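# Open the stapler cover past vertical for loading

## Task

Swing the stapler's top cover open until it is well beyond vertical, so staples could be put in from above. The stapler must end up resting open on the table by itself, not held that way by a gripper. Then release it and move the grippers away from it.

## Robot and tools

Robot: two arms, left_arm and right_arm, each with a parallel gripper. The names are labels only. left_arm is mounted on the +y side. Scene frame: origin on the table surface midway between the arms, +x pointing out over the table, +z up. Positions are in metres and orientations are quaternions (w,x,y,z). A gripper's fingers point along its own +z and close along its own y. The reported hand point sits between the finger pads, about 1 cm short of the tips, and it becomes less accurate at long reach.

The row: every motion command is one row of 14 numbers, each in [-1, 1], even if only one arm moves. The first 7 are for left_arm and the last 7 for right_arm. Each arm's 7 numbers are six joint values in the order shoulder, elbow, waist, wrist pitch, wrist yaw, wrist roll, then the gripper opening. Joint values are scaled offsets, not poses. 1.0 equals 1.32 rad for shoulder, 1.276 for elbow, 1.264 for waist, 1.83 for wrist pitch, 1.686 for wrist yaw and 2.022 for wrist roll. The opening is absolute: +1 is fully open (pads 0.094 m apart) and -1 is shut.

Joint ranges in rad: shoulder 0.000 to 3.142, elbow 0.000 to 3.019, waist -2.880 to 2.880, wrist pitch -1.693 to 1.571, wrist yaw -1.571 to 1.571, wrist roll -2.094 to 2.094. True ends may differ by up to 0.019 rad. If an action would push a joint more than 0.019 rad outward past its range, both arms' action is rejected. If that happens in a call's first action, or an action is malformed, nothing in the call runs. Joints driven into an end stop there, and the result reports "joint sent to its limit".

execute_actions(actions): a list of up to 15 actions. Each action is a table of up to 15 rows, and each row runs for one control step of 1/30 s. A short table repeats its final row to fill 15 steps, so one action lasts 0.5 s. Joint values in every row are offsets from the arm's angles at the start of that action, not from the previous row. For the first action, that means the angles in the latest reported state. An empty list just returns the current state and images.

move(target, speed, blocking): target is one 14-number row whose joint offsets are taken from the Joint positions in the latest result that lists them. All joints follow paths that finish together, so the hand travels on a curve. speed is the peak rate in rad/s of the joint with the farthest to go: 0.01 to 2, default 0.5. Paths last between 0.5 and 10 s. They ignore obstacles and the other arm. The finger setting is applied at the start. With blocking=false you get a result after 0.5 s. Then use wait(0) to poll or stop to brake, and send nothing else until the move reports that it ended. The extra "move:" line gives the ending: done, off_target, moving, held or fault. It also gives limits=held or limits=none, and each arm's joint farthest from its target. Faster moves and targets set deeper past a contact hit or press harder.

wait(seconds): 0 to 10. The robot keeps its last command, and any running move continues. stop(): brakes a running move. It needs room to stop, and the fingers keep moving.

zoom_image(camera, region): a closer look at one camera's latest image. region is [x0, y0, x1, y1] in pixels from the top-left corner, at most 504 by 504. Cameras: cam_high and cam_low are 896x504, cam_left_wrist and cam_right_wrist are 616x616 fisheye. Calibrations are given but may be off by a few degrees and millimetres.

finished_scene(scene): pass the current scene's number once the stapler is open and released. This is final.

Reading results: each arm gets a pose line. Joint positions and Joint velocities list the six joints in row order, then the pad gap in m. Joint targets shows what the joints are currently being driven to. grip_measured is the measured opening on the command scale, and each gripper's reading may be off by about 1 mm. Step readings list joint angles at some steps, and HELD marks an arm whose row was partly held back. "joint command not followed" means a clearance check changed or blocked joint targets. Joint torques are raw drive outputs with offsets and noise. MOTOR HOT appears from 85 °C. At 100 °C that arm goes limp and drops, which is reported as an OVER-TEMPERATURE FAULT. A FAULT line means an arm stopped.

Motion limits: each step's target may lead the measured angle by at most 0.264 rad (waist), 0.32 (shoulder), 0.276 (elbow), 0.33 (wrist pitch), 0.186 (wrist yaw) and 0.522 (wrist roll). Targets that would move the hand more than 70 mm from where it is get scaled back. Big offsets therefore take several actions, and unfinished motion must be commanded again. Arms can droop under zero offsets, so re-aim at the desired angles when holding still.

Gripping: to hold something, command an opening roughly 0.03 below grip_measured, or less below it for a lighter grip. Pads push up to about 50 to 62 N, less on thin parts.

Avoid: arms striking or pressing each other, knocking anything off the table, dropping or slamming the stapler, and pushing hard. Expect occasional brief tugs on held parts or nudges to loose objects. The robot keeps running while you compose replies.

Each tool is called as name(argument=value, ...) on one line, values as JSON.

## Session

execute_actions(actions=[])

Scene clock: 0.00 s.
left_arm: end_effector_position=(+0.5178, +0.3894, +0.2310) grip_measured=+1.000 end_effector_quat_wxyz=(-0.001, +0.442, +0.896, -0.048) | right_arm: end_effector_position=(+0.5389, +0.1723, +0.2147) grip_measured=+1.000 end_effector_quat_wxyz=(+0.732, -0.670, -0.069, +0.100)
Joint names: [shoulder, elbow, waist, wrist pitch, wrist yaw, wrist roll]
Joint positions: left_arm=[ 1.833  1.826  0.069 -1.616  0.08   1.031  0.094] | right_arm=[ 2.221  1.632  0.394  0.875 -1.241 -1.267  0.094]
Joint velocities: left_arm=[-0.005  0.022 -0.005  0.002 -0.051  0.022  0.   ] | right_arm=[-0.024 -0.002 -0.005  0.007  0.007  0.022  0.   ]
Joint torques (N m, as the arm reports them, + toward a larger angle): no reading
Joint targets: left_arm=[1.825 1.857 0.069 -1.616 0.080 1.031] | right_arm=[2.235 1.650 0.394 0.877 -1.241 -1.268]
camera_calibration (this result's frames):
cam_left_wrist: T_world_to_cam=[[-0.793231, -0.60298, 0.0848469, 0.622914], [-0.46543, 0.69024, 0.554025, -0.147031], [-0.392631, 0.39998, -0.828165, 0.362398], [0, 0, 0, 1]] pos_world=[0.567971, 0.332139, 0.328731]
cam_right_wrist: T_world_to_cam=[[0.0452459, -0.0836512, 0.995467, -0.223187], [0.922944, -0.377813, -0.073698, -0.413414], [0.382266, 0.922095, 0.0601108, -0.256245], [0, 0, 0, 1]] pos_world=[0.48961, 0.0614193, 0.20711]

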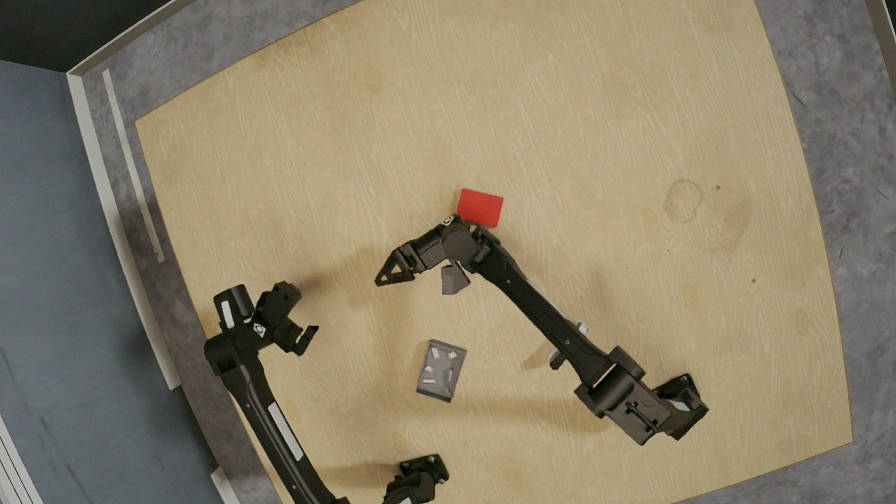

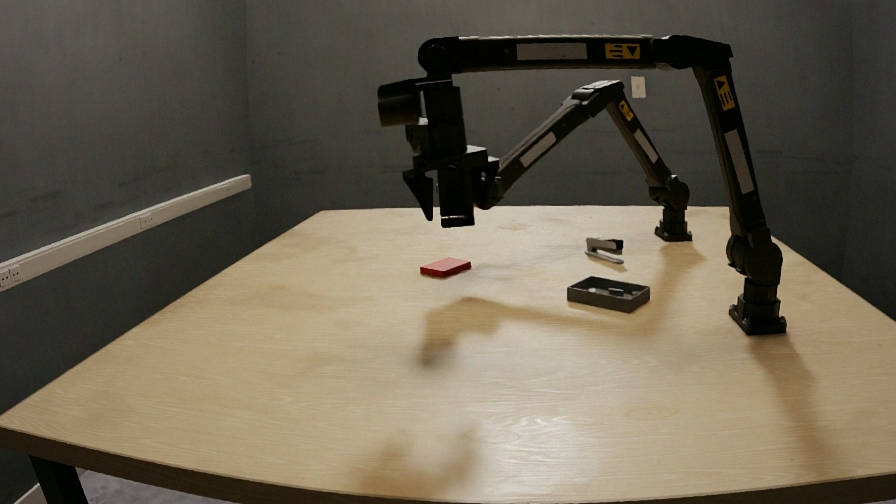

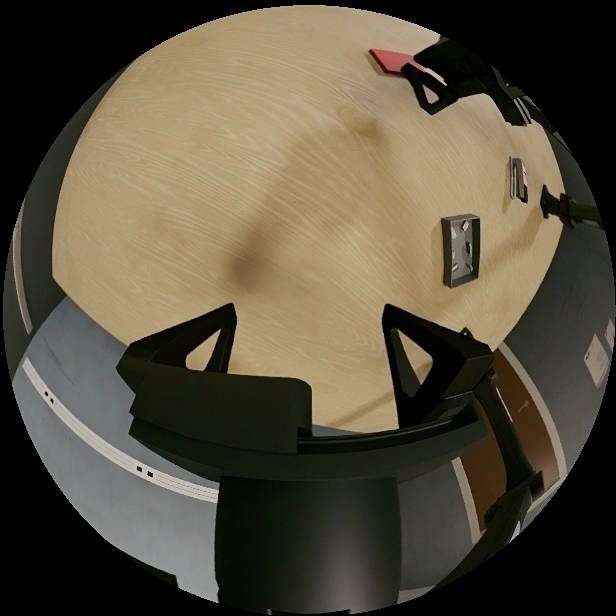

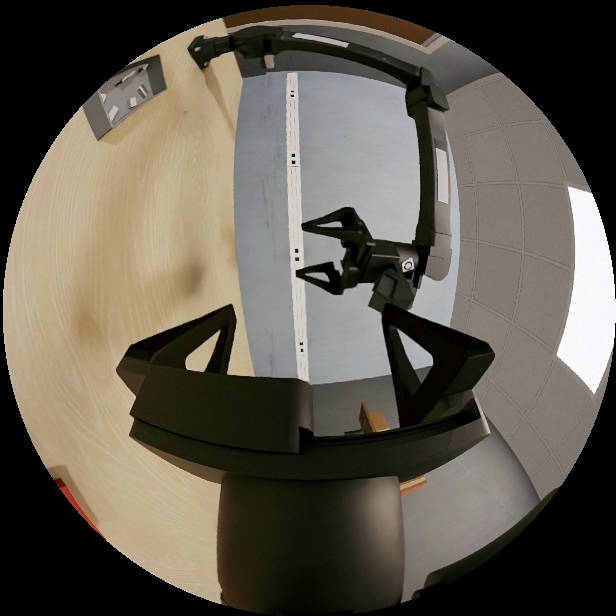

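zoom_image(camera="cam_low", region=[540, 210, 680, 290])

zoom_image(camera="cam_high", region=[500, 290, 660, 400])

zoom_image(camera="cam_left_wrist", region=[460, 130, 580, 230])

Region (540, 210, 680, 290) of cam_low's 896x504 image, scaled by 3.600, with more detail than that image has; it fills the top 288 rows of this view, and the rest is white.

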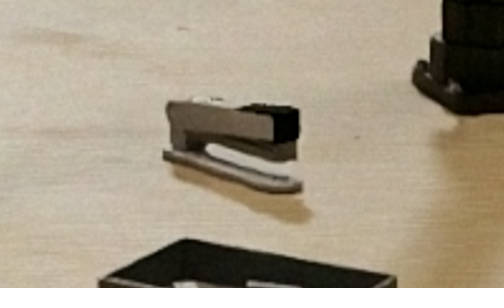

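Region (500, 290, 660, 400) of cam_high's 896x504 image, scaled by 3.150, with more detail than that image has; it fills the top 346 rows of this view, and the rest is white.

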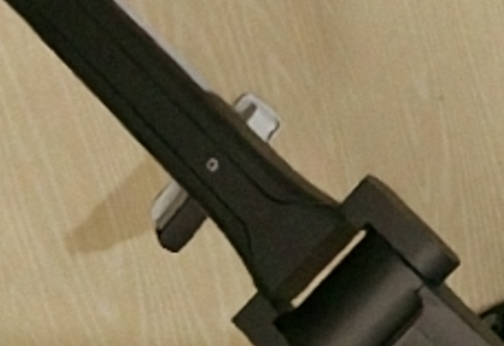

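Region (460, 130, 580, 230) of cam_left_wrist's 616x616 image, scaled by 4.200, with more detail than that image has.

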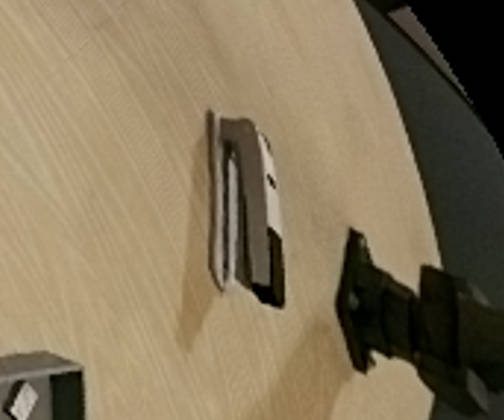

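move(target=[-0.341,-0.93,-0.214,0.95,-0.338,-0.629,1.0,-0.80,-0.466,0.161,-1.0,0.736,0.99,1.0], speed=1.4)

Scene clock: 74.37 s.
left_arm: end_effector_position=(+0.4528, +0.3500, +0.1163) grip_measured=+1.000 end_effector_quat_wxyz=(+0.462, -0.142, +0.865, +0.132) | right_arm: end_effector_position=(+0.3054, -0.0650, +0.2488) grip_measured=+1.000 end_effector_quat_wxyz=(+0.187, -0.012, +0.967, +0.172)
Joint names: [shoulder, elbow, waist, wrist pitch, wrist yaw, wrist roll]
Joint positions: left_arm=[ 1.398  0.644 -0.19   0.099 -0.488 -0.229  0.094] | right_arm=[ 1.156  1.047  0.589 -0.947 -0.003  0.726  0.094]
Joint velocities: left_arm=[-0.015  0.007 -0.015 -0.002 -0.007 -0.022  0.   ] | right_arm=[-0.005 -0.007  0.005 -0.012 -0.066  0.007  0.   ]
Joint torques (N m, as the arm reports them, + toward a larger angle): left_arm=[-11.28   6.49  -0.19   2.19  -0.37  -0.04] | right_arm=[-9.45 10.02  1.34  0.86  0.17  0.07]
Joint targets: left_arm=[1.383 0.639 -0.201 0.122 -0.490 -0.241] | right_arm=[1.166 1.037 0.597 -0.955 0.000 0.735]
move: off_target (left_arm); limits=none; left_arm: farthest joint: the wrist pitch, 0.023 radians from its target (1.739 radians at the start); right_arm: farthest joint: the shoulder, 0.009 radians from its target (1.056 radians at the start)
camera_calibration (this result's frames):
cam_left_wrist: T_world_to_cam=[[0.368074, -0.924394, -0.100089, 0.165451], [-0.879895, -0.311504, -0.358819, 0.557909], [0.300512, 0.22014, -0.928025, 0.0183977], [0, 0, 0, 1]] pos_world=[0.424474, 0.322682, 0.233822]
cam_right_wrist: T_world_to_cam=[[0.0960226, -0.94068, -0.325425, -0.00897411], [-0.961229, -0.172535, 0.215104, 0.231853], [-0.258491, 0.292154, -0.920776, 0.448549], [0, 0, 0, 1]] pos_world=[0.339672, -0.0994842, 0.36022]

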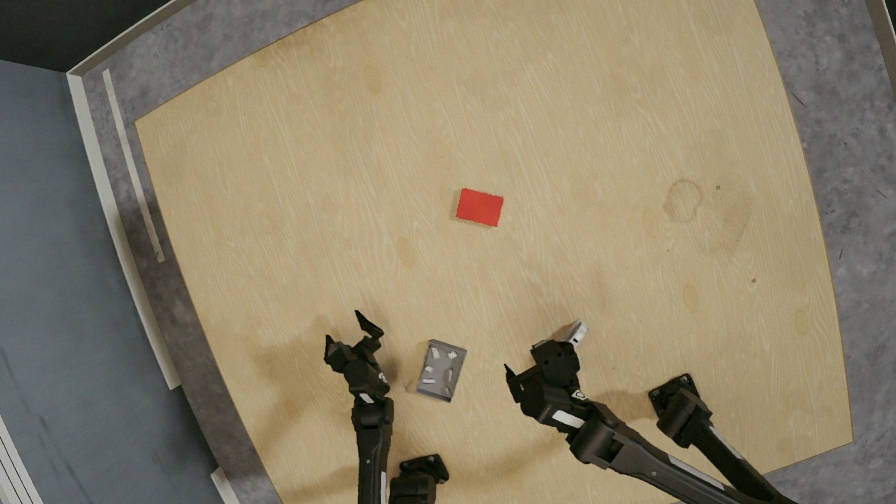

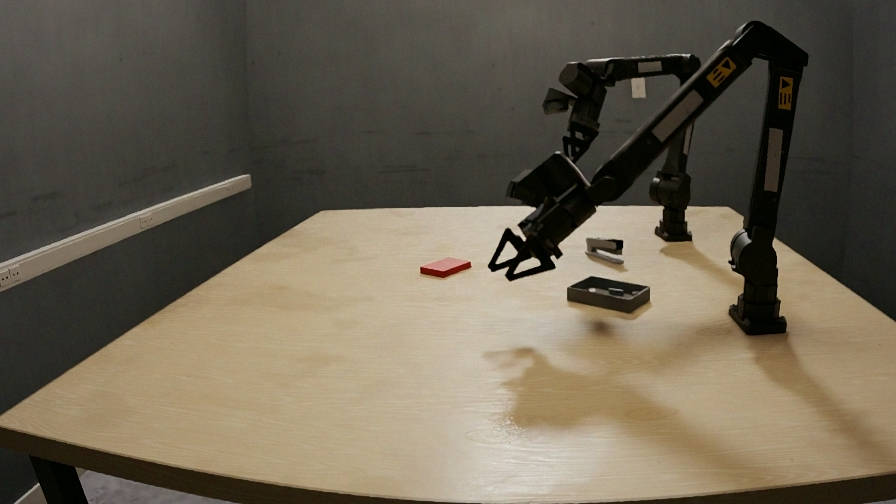

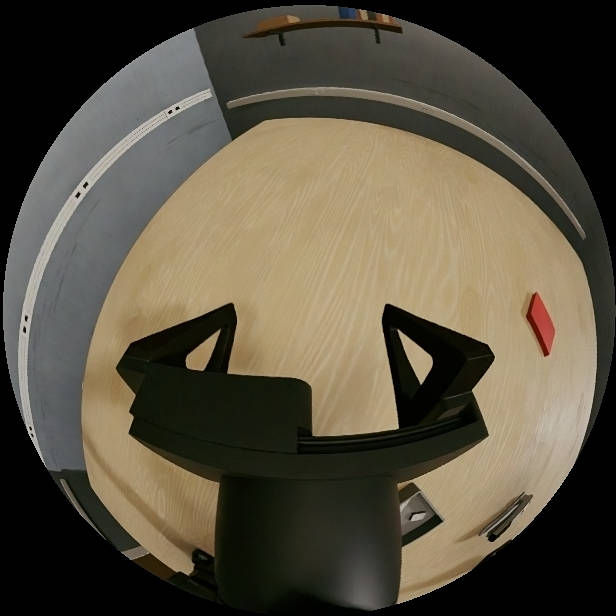

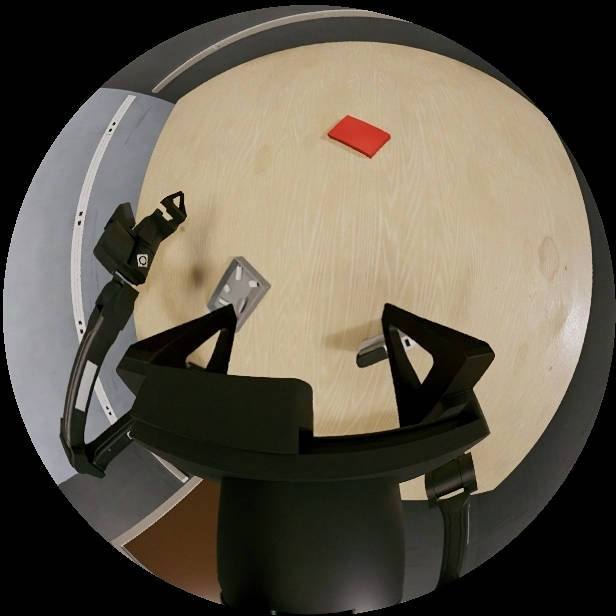

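move(target=[-0.0227,-0.317,-1.0,0.318,-0.0024,-0.012,1.0,0.042,-0.1246,0.0127,-0.182,0.0036,0.4486,1.0], speed=1.2)

Scene clock: 85.30 s.
left_arm: end_effector_position=(+0.1055, -0.0193, +0.0653) grip_measured=+1.000 end_effector_quat_wxyz=(+0.494, +0.351, +0.761, -0.230) | right_arm: end_effector_position=(+0.2151, -0.1468, +0.1496) grip_measured=+1.000 end_effector_quat_wxyz=(-0.000, +0.420, +0.908, +0.001)
Joint names: [shoulder, elbow, waist, wrist pitch, wrist yaw, wrist roll]
Joint positions: left_arm=[ 1.38   0.245 -1.451  0.658 -0.49  -0.242  0.094] | right_arm=[ 1.192  0.894  0.596 -1.272 -0.001  1.625  0.094]
Joint velocities: left_arm=[-0.005 -0.017 -0.005 -0.017 -0.022  0.081  0.   ] | right_arm=[-0.005 -0.012 -0.015  0.022 -0.007  0.022  0.   ]
Joint torques (N m, as the arm reports them, + toward a larger angle): left_arm=[-7.66  4.19  0.45  2.25 -0.29 -0.03] | right_arm=[-7.31  8.97  1.4  -0.06  0.22  0.14]
Joint targets: left_arm=[1.368 0.240 -1.454 0.681 -0.492 -0.254] | right_arm=[1.212 0.888 0.605 -1.280 0.003 1.633]
move: off_target (left_arm); limits=none; left_arm: farthest joint: the wrist pitch, 0.023 radians from its target (0.582 radians at the start); right_arm: farthest joint: the shoulder, 0.020 radians from its target (0.055 radians at the start)
camera_calibration (this result's frames):
cam_left_wrist: T_world_to_cam=[[-0.762246, -0.647287, 0.000764744, 0.0648377], [-0.561181, 0.660258, -0.499134, 0.11328], [0.322578, -0.380892, -0.866524, 0.138717], [0, 0, 0, 1]] pos_world=[0.068246, 0.0200106, 0.176694]
cam_right_wrist: T_world_to_cam=[[-0.756577, -0.653904, -0.000621477, 0.0674056], [-0.528148, 0.610514, 0.590197, 0.117904], [-0.385553, 0.446857, -0.807259, 0.390844], [0, 0, 0, 1]] pos_world=[0.263959, -0.202557, 0.245968]

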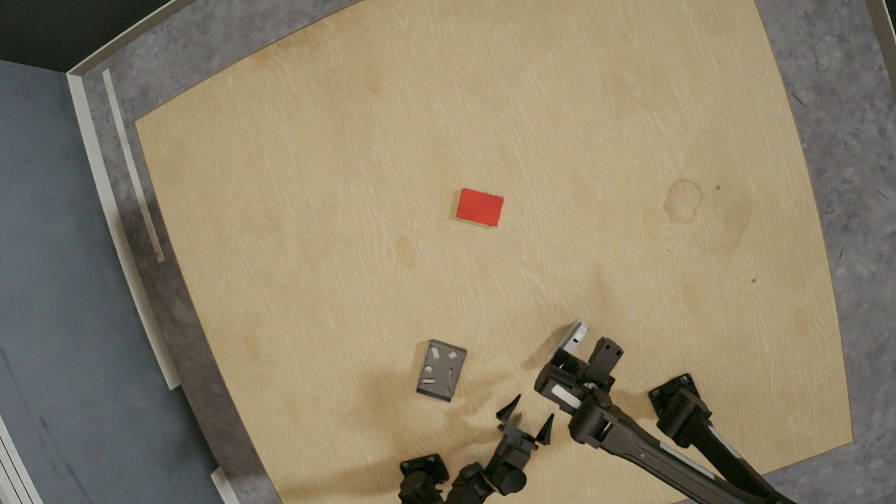

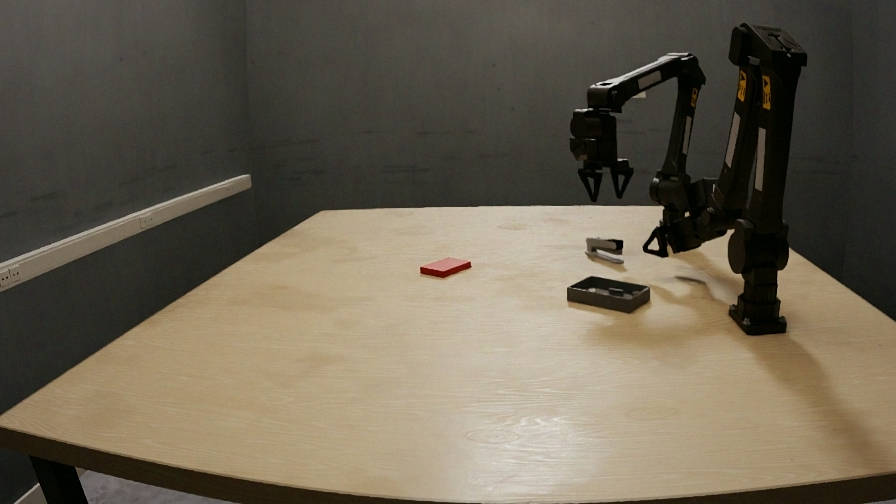

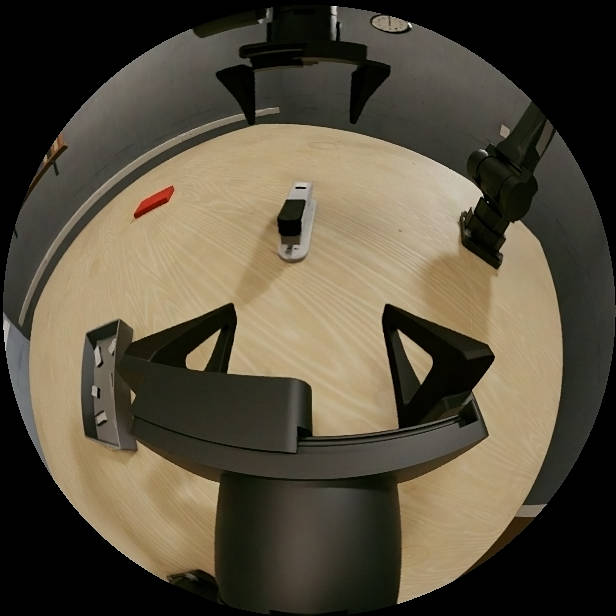

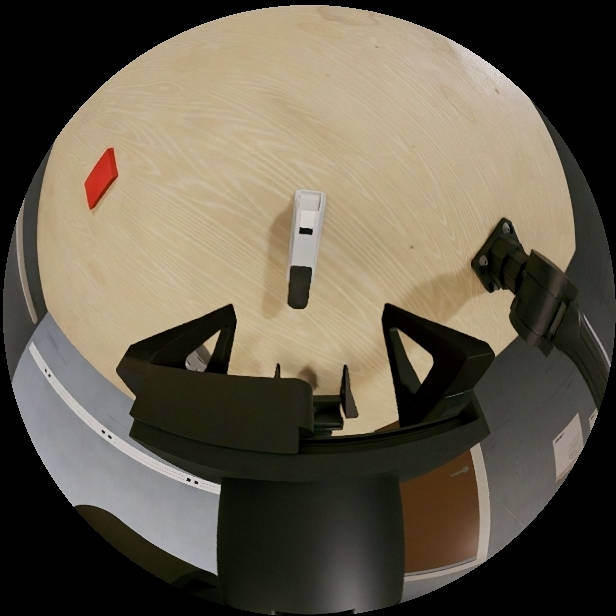

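zoom_image(camera="cam_right_wrist", region=[240, 170, 380, 320])

zoom_image(camera="cam_left_wrist", region=[240, 170, 360, 280])

Region (240, 170, 380, 320) of cam_right_wrist's 616x616 image, scaled by 3.360, with more detail than that image has; it fills the left 470 columns of this view, and the rest is white.

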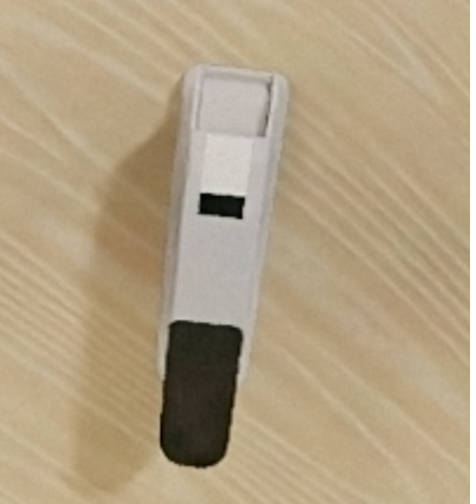

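Region (240, 170, 360, 280) of cam_left_wrist's 616x616 image, scaled by 4.200, with more detail than that image has; it fills the top 462 rows of this view, and the rest is white.

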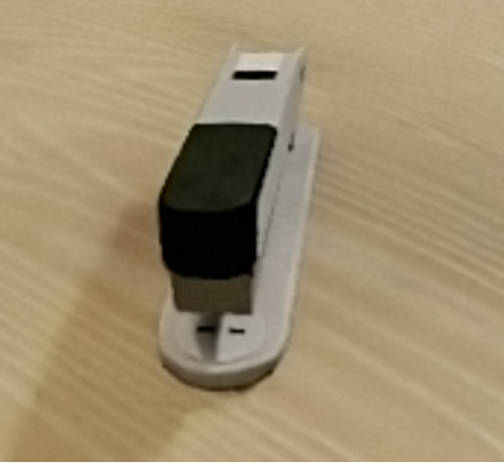

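zoom_image(camera="cam_low", region=[575, 228, 635, 272])

zoom_image(camera="cam_high", region=[540, 310, 610, 370])

Region (575, 228, 635, 272) of cam_low's 896x504 image, scaled by 8.400, with more detail than that image has; it fills the top 370 rows of this view, and the rest is white.

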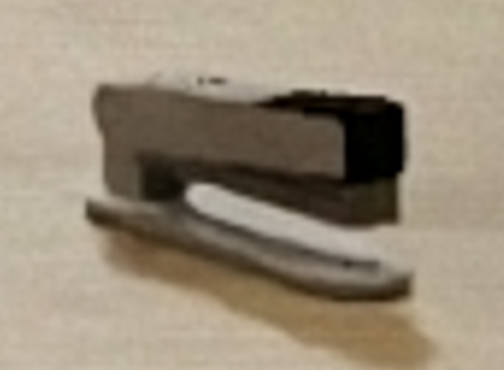

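Region (540, 310, 610, 370) of cam_high's 896x504 image, scaled by 7.200, with more detail than that image has; it fills the top 432 rows of this view, and the rest is white.

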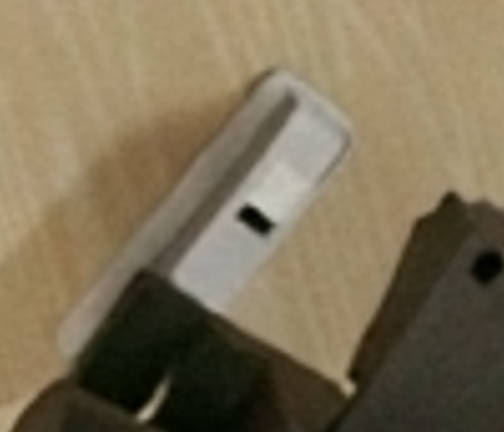

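move(target=[0.3273,0.2563,0.220,0.1093,0.2046,0.0915,0.3,0.1428,-0.1288,0.0622,0.1831,0.001,0.0856,0.2], speed=0.5)

Scene clock: 206.80 s.
left_arm: end_effector_position=(+0.2042, -0.1152, +0.0153) grip_measured=+0.302 end_effector_quat_wxyz=(+0.478, +0.393, +0.743, -0.254) | right_arm: end_effector_position=(+0.2047, -0.1254, +0.0440) grip_measured=+0.202 end_effector_quat_wxyz=(-0.001, +0.462, +0.887, -0.002)
Joint names: [shoulder, elbow, waist, wrist pitch, wrist yaw, wrist roll]
Joint positions: left_arm=[ 1.813  0.547 -1.179  0.834 -0.147 -0.069  0.061] | right_arm=[ 1.365  0.735  0.668 -0.945 -0.001  1.789  0.056]
Joint velocities: left_arm=[-0.005 -0.002  0.005  0.017  0.037  0.037 -0.   ] | right_arm=[-0.015  0.002  0.005 -0.022 -0.007  0.022 -0.001]
Joint torques (N m, as the arm reports them, + toward a larger angle): left_arm=[-12.29   5.67   0.96   2.37   0.04   0.15] | right_arm=[-9.53  7.59  1.21  0.51  0.14  0.12]
Joint targets: left_arm=[1.812 0.573 -1.173 0.858 -0.145 -0.057] | right_arm=[1.380 0.730 0.675 -0.937 0.001 1.798]
move: off_target (left_arm); limits=none; left_arm: farthest joint: the elbow, 0.025 radians from its target (0.327 radians at the start); right_arm: farthest joint: the shoulder, 0.015 radians from its target (0.189 radians at the start)
camera_calibration (this result's frames):
cam_left_wrist: T_world_to_cam=[[-0.827302, -0.561756, -0.00104494, 0.101192], [-0.488991, 0.721055, -0.490884, 0.199203], [0.276511, -0.405599, -0.871224, 0.033699], [0, 0, 0, 1]] pos_world=[0.171806, -0.0731229, 0.127251]
cam_right_wrist: T_world_to_cam=[[-0.814067, -0.58074, 0.0058974, 0.094151], [-0.466387, 0.659754, 0.589243, 0.155245], [-0.346088, 0.476933, -0.807934, 0.287746], [0, 0, 0, 1]] pos_world=[0.248635, -0.184982, 0.140448]

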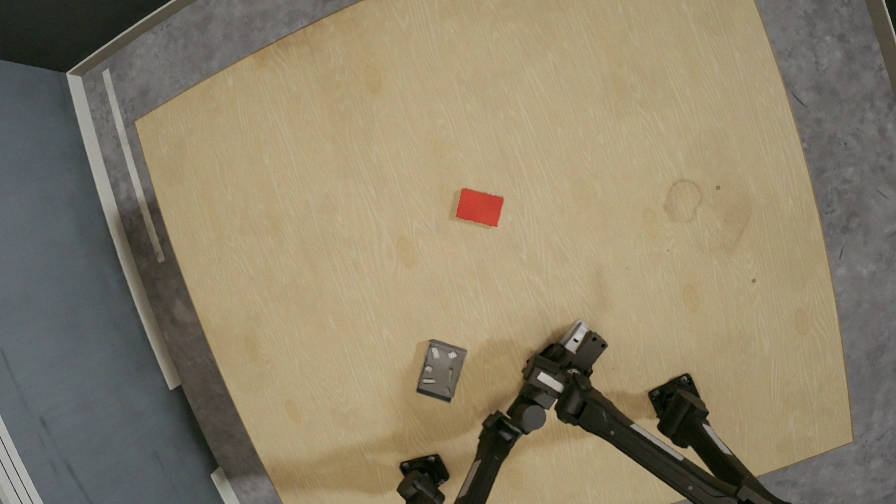

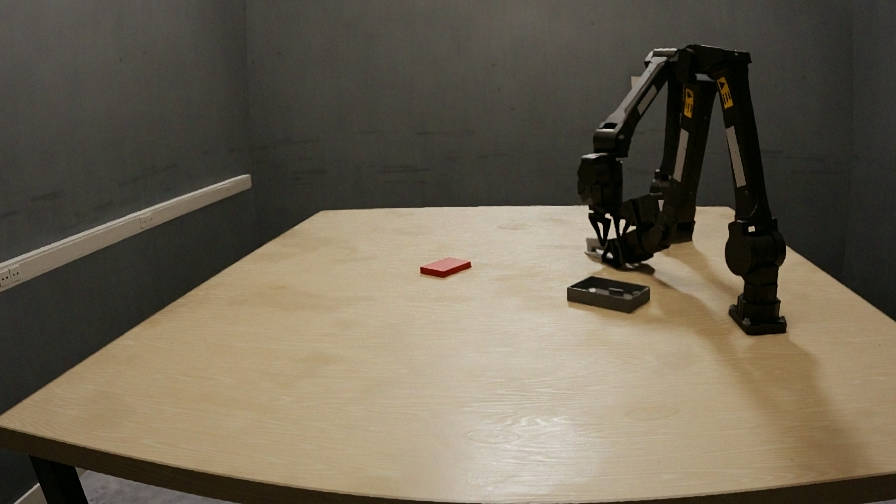

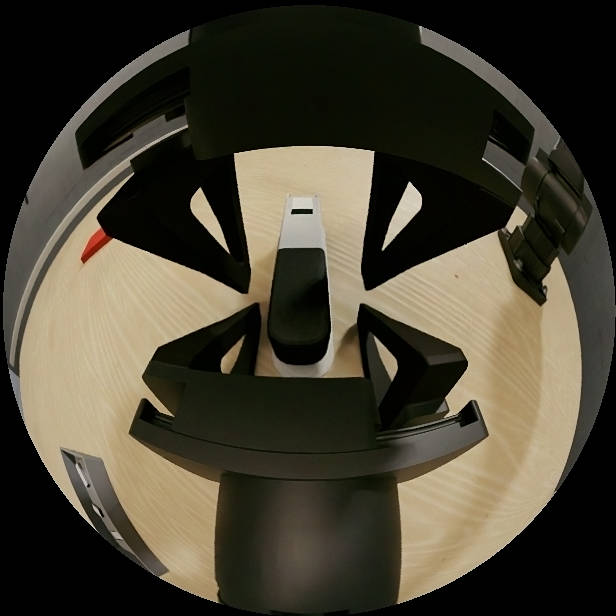

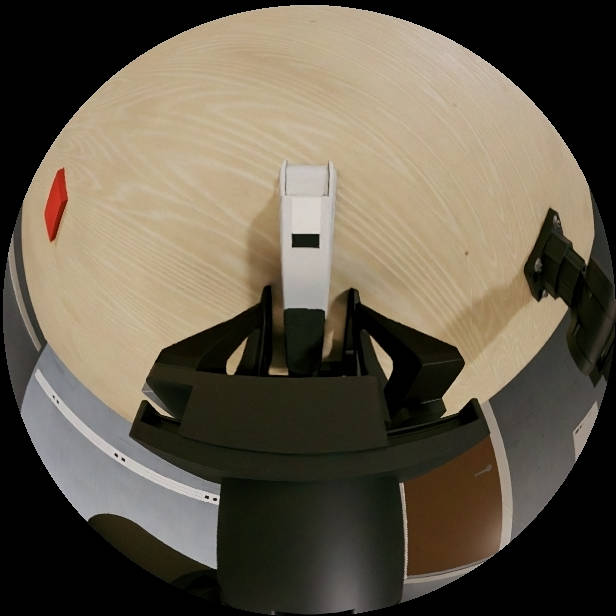

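zoom_image(camera="cam_left_wrist", region=[230, 230, 390, 390])

zoom_image(camera="cam_right_wrist", region=[230, 150, 390, 380])

Region (230, 230, 390, 390) of cam_left_wrist's 616x616 image, scaled by 3.150, with more detail than that image has.

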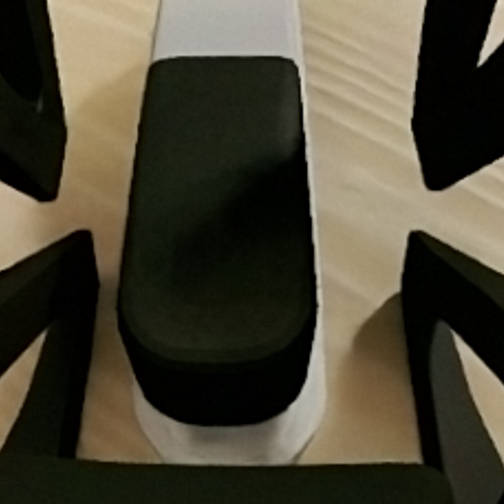

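Region (230, 150, 390, 380) of cam_right_wrist's 616x616 image, scaled by 2.191, with more detail than that image has; it fills the left 351 columns of this view, and the rest is white.

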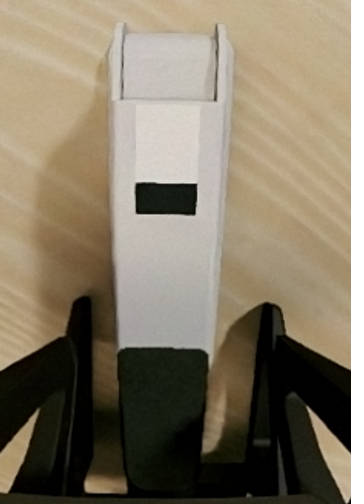

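execute_actions(actions=[[[0.002,0.014,0.005,0.013,0.001,0.003,0.27,0.012,0.010,0.004,0.003,0.001,0.003,0.17],[0.004,0.014,0.007,0.015,0.001,0.003,0.24,0.013,0.018,0.004,0.003,0.001,0.003,0.13],[0.006,0.014,0.009,0.017,0.001,0.003,0.20,0.014,0.024,0.004,0.003,0.001,0.003,0.08],[0.0087,0.014,0.0108,0.0191,0.001,0.003,0.16,0.0159,0.028,0.004,0.003,0.001,0.003,0.03],[0.0087,0.014,0.0108,0.0191,0.001,0.003,0.12,0.0159,0.0313,0.004,0.003,0.001,0.003,-0.03],[0.0087,0.014,0.0108,0.0191,0.001,0.003,0.08,0.0159,0.0313,0.004,0.003,0.001,0.003,-0.09],[0.0087,0.014,0.0108,0.0191,0.001,0.003,0.04,0.0159,0.0313,0.004,0.003,0.001,0.003,-0.15],[0.0087,0.014,0.0108,0.0191,0.001,0.003,0.0,0.0159,0.0313,0.004,0.003,0.001,0.003,-0.20],[0.0087,0.014,0.0108,0.0191,0.001,0.003,-0.04,0.0159,0.0313,0.004,0.003,0.001,0.003,-0.25],[0.0087,0.014,0.0108,0.0191,0.001,0.003,-0.08,0.0159,0.0313,0.004,0.003,0.001,0.003,-0.30],[0.0087,0.014,0.0108,0.0191,0.001,0.003,-0.11,0.0159,0.0313,0.004,0.003,0.001,0.003,-0.33],[0.0087,0.014,0.0108,0.0191,0.001,0.003,-0.13,0.0159,0.0313,0.004,0.003,0.001,0.003,-0.36],[0.0087,0.014,0.0108,0.0191,0.001,0.003,-0.15,0.0159,0.0313,0.004,0.003,0.001,0.003,-0.38],[0.0087,0.014,0.0108,0.0191,0.001,0.003,-0.16,0.0159,0.0313,0.004,0.003,0.001,0.003,-0.39],[0.0087,0.014,0.0108,0.0191,0.001,0.003,-0.17,0.0159,0.0313,0.004,0.003,0.001,0.003,-0.40]]])

Scene clock: 229.43 s.
left_arm: end_effector_position=(+0.2061, -0.1148, +0.0153) grip_measured=-0.163 end_effector_quat_wxyz=(+0.481, +0.391, +0.743, -0.254) | right_arm: end_effector_position=(+0.2047, -0.1254, +0.0440) grip_measured=-0.393 end_effector_quat_wxyz=(-0.001, +0.462, +0.887, -0.002)
Joint names: [shoulder, elbow, waist, wrist pitch, wrist yaw, wrist roll]
Joint positions: left_arm=[ 1.817  0.547 -1.175  0.845 -0.147 -0.069  0.039] | right_arm=[ 1.365  0.735  0.668 -0.945 -0.001  1.79   0.029]
Joint velocities: left_arm=[-0.005  0.002  0.024  0.002 -0.066 -0.007 -0.011] | right_arm=[ 0.015  0.007 -0.005  0.002  0.007  0.007 -0.01 ]
Joint torques (N m, as the arm reports them, + toward a larger angle): left_arm=[-11.5    4.77   1.19   2.38   0.07   0.11] | right_arm=[-8.52 11.57  1.24  0.36  0.11  0.1 ]
Joint targets: left_arm=[1.824 0.565 -1.165 0.869 -0.145 -0.063] | right_arm=[1.386 0.775 0.673 -0.940 0.001 1.795]
Step readings (joint positions):
0: left_arm=[1.813 0.547 -1.179 0.834 -0.147 -0.069] | right_arm=[1.365 0.735 0.668 -0.945 -0.001 1.790]
1: left_arm=[1.813 0.547 -1.179 0.834 -0.147 -0.069] | right_arm=[1.365 0.735 0.668 -0.945 -0.001 1.790]
2: left_arm=[1.813 0.547 -1.179 0.835 -0.147 -0.069] | right_arm=[1.365 0.735 0.668 -0.945 -0.001 1.790]
4: left_arm=[1.813 0.547 -1.179 0.839 -0.147 -0.069] | right_arm=[1.365 0.735 0.668 -0.945 -0.001 1.790]
8: left_arm=[1.816 0.547 -1.179 0.845 -0.147 -0.069] | right_arm=[1.365 0.735 0.668 -0.945 -0.001 1.790]
15: Joint positions above
camera_calibration (this result's frames):
cam_left_wrist: T_world_to_cam=[[-0.825063, -0.56504, -0.000782647, 0.102156], [-0.490368, 0.716715, -0.495841, 0.199703], [0.280731, -0.408716, -0.868413, 0.0321065], [0, 0, 0, 1]] pos_world=[0.1732, -0.0722851, 0.126983]
cam_right_wrist: T_world_to_cam=[[-0.81451, -0.580119, 0.00589725, 0.0943195], [-0.465885, 0.660111, 0.58924, 0.155187], [-0.345722, 0.477195, -0.807937, 0.287704], [0, 0, 0, 1]] pos_world=[0.248589, -0.185015, 0.140448]

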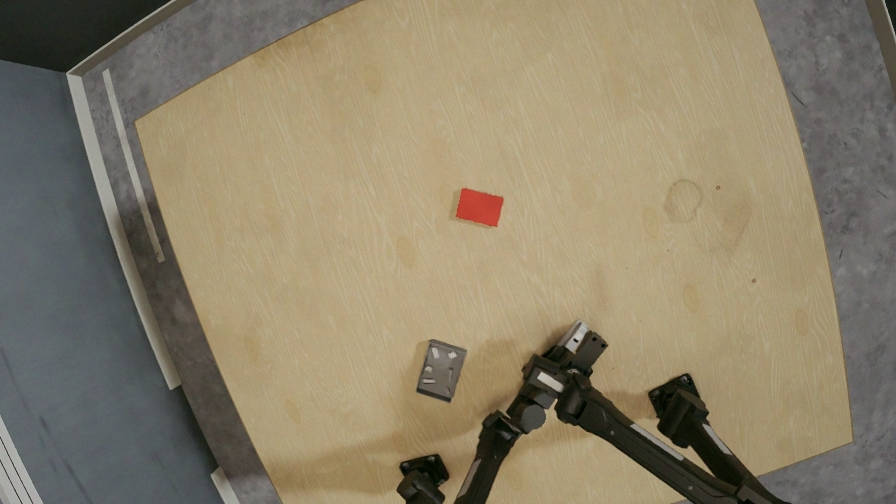

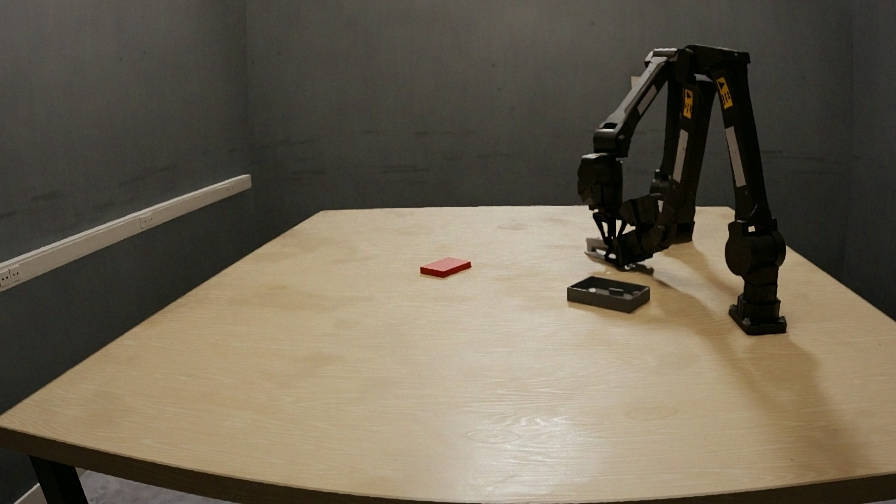

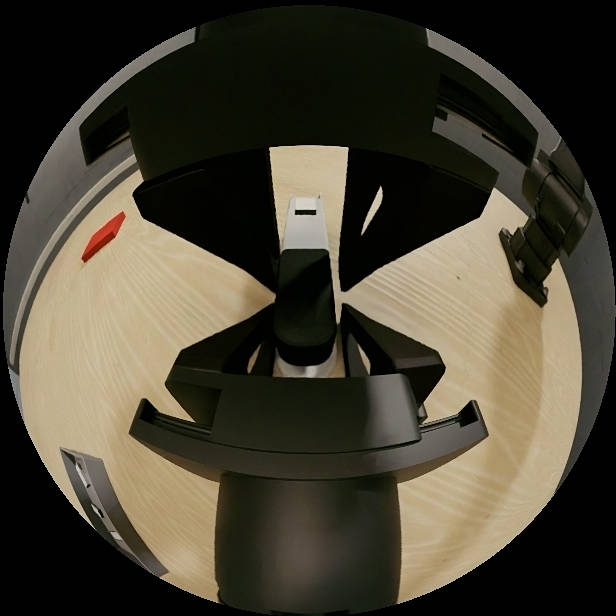

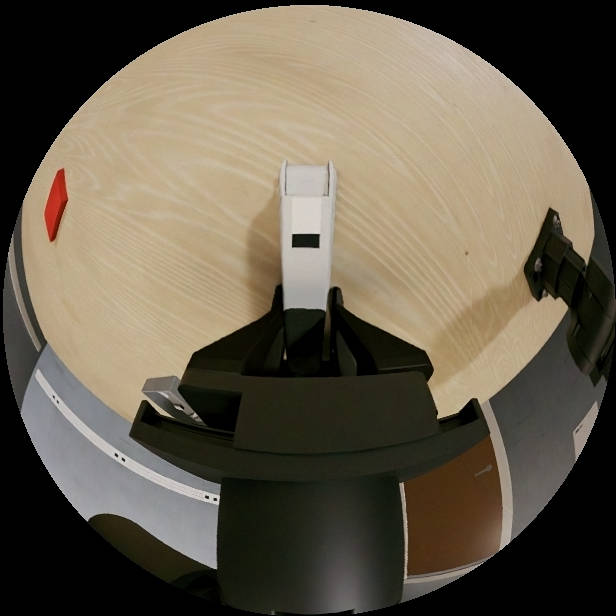

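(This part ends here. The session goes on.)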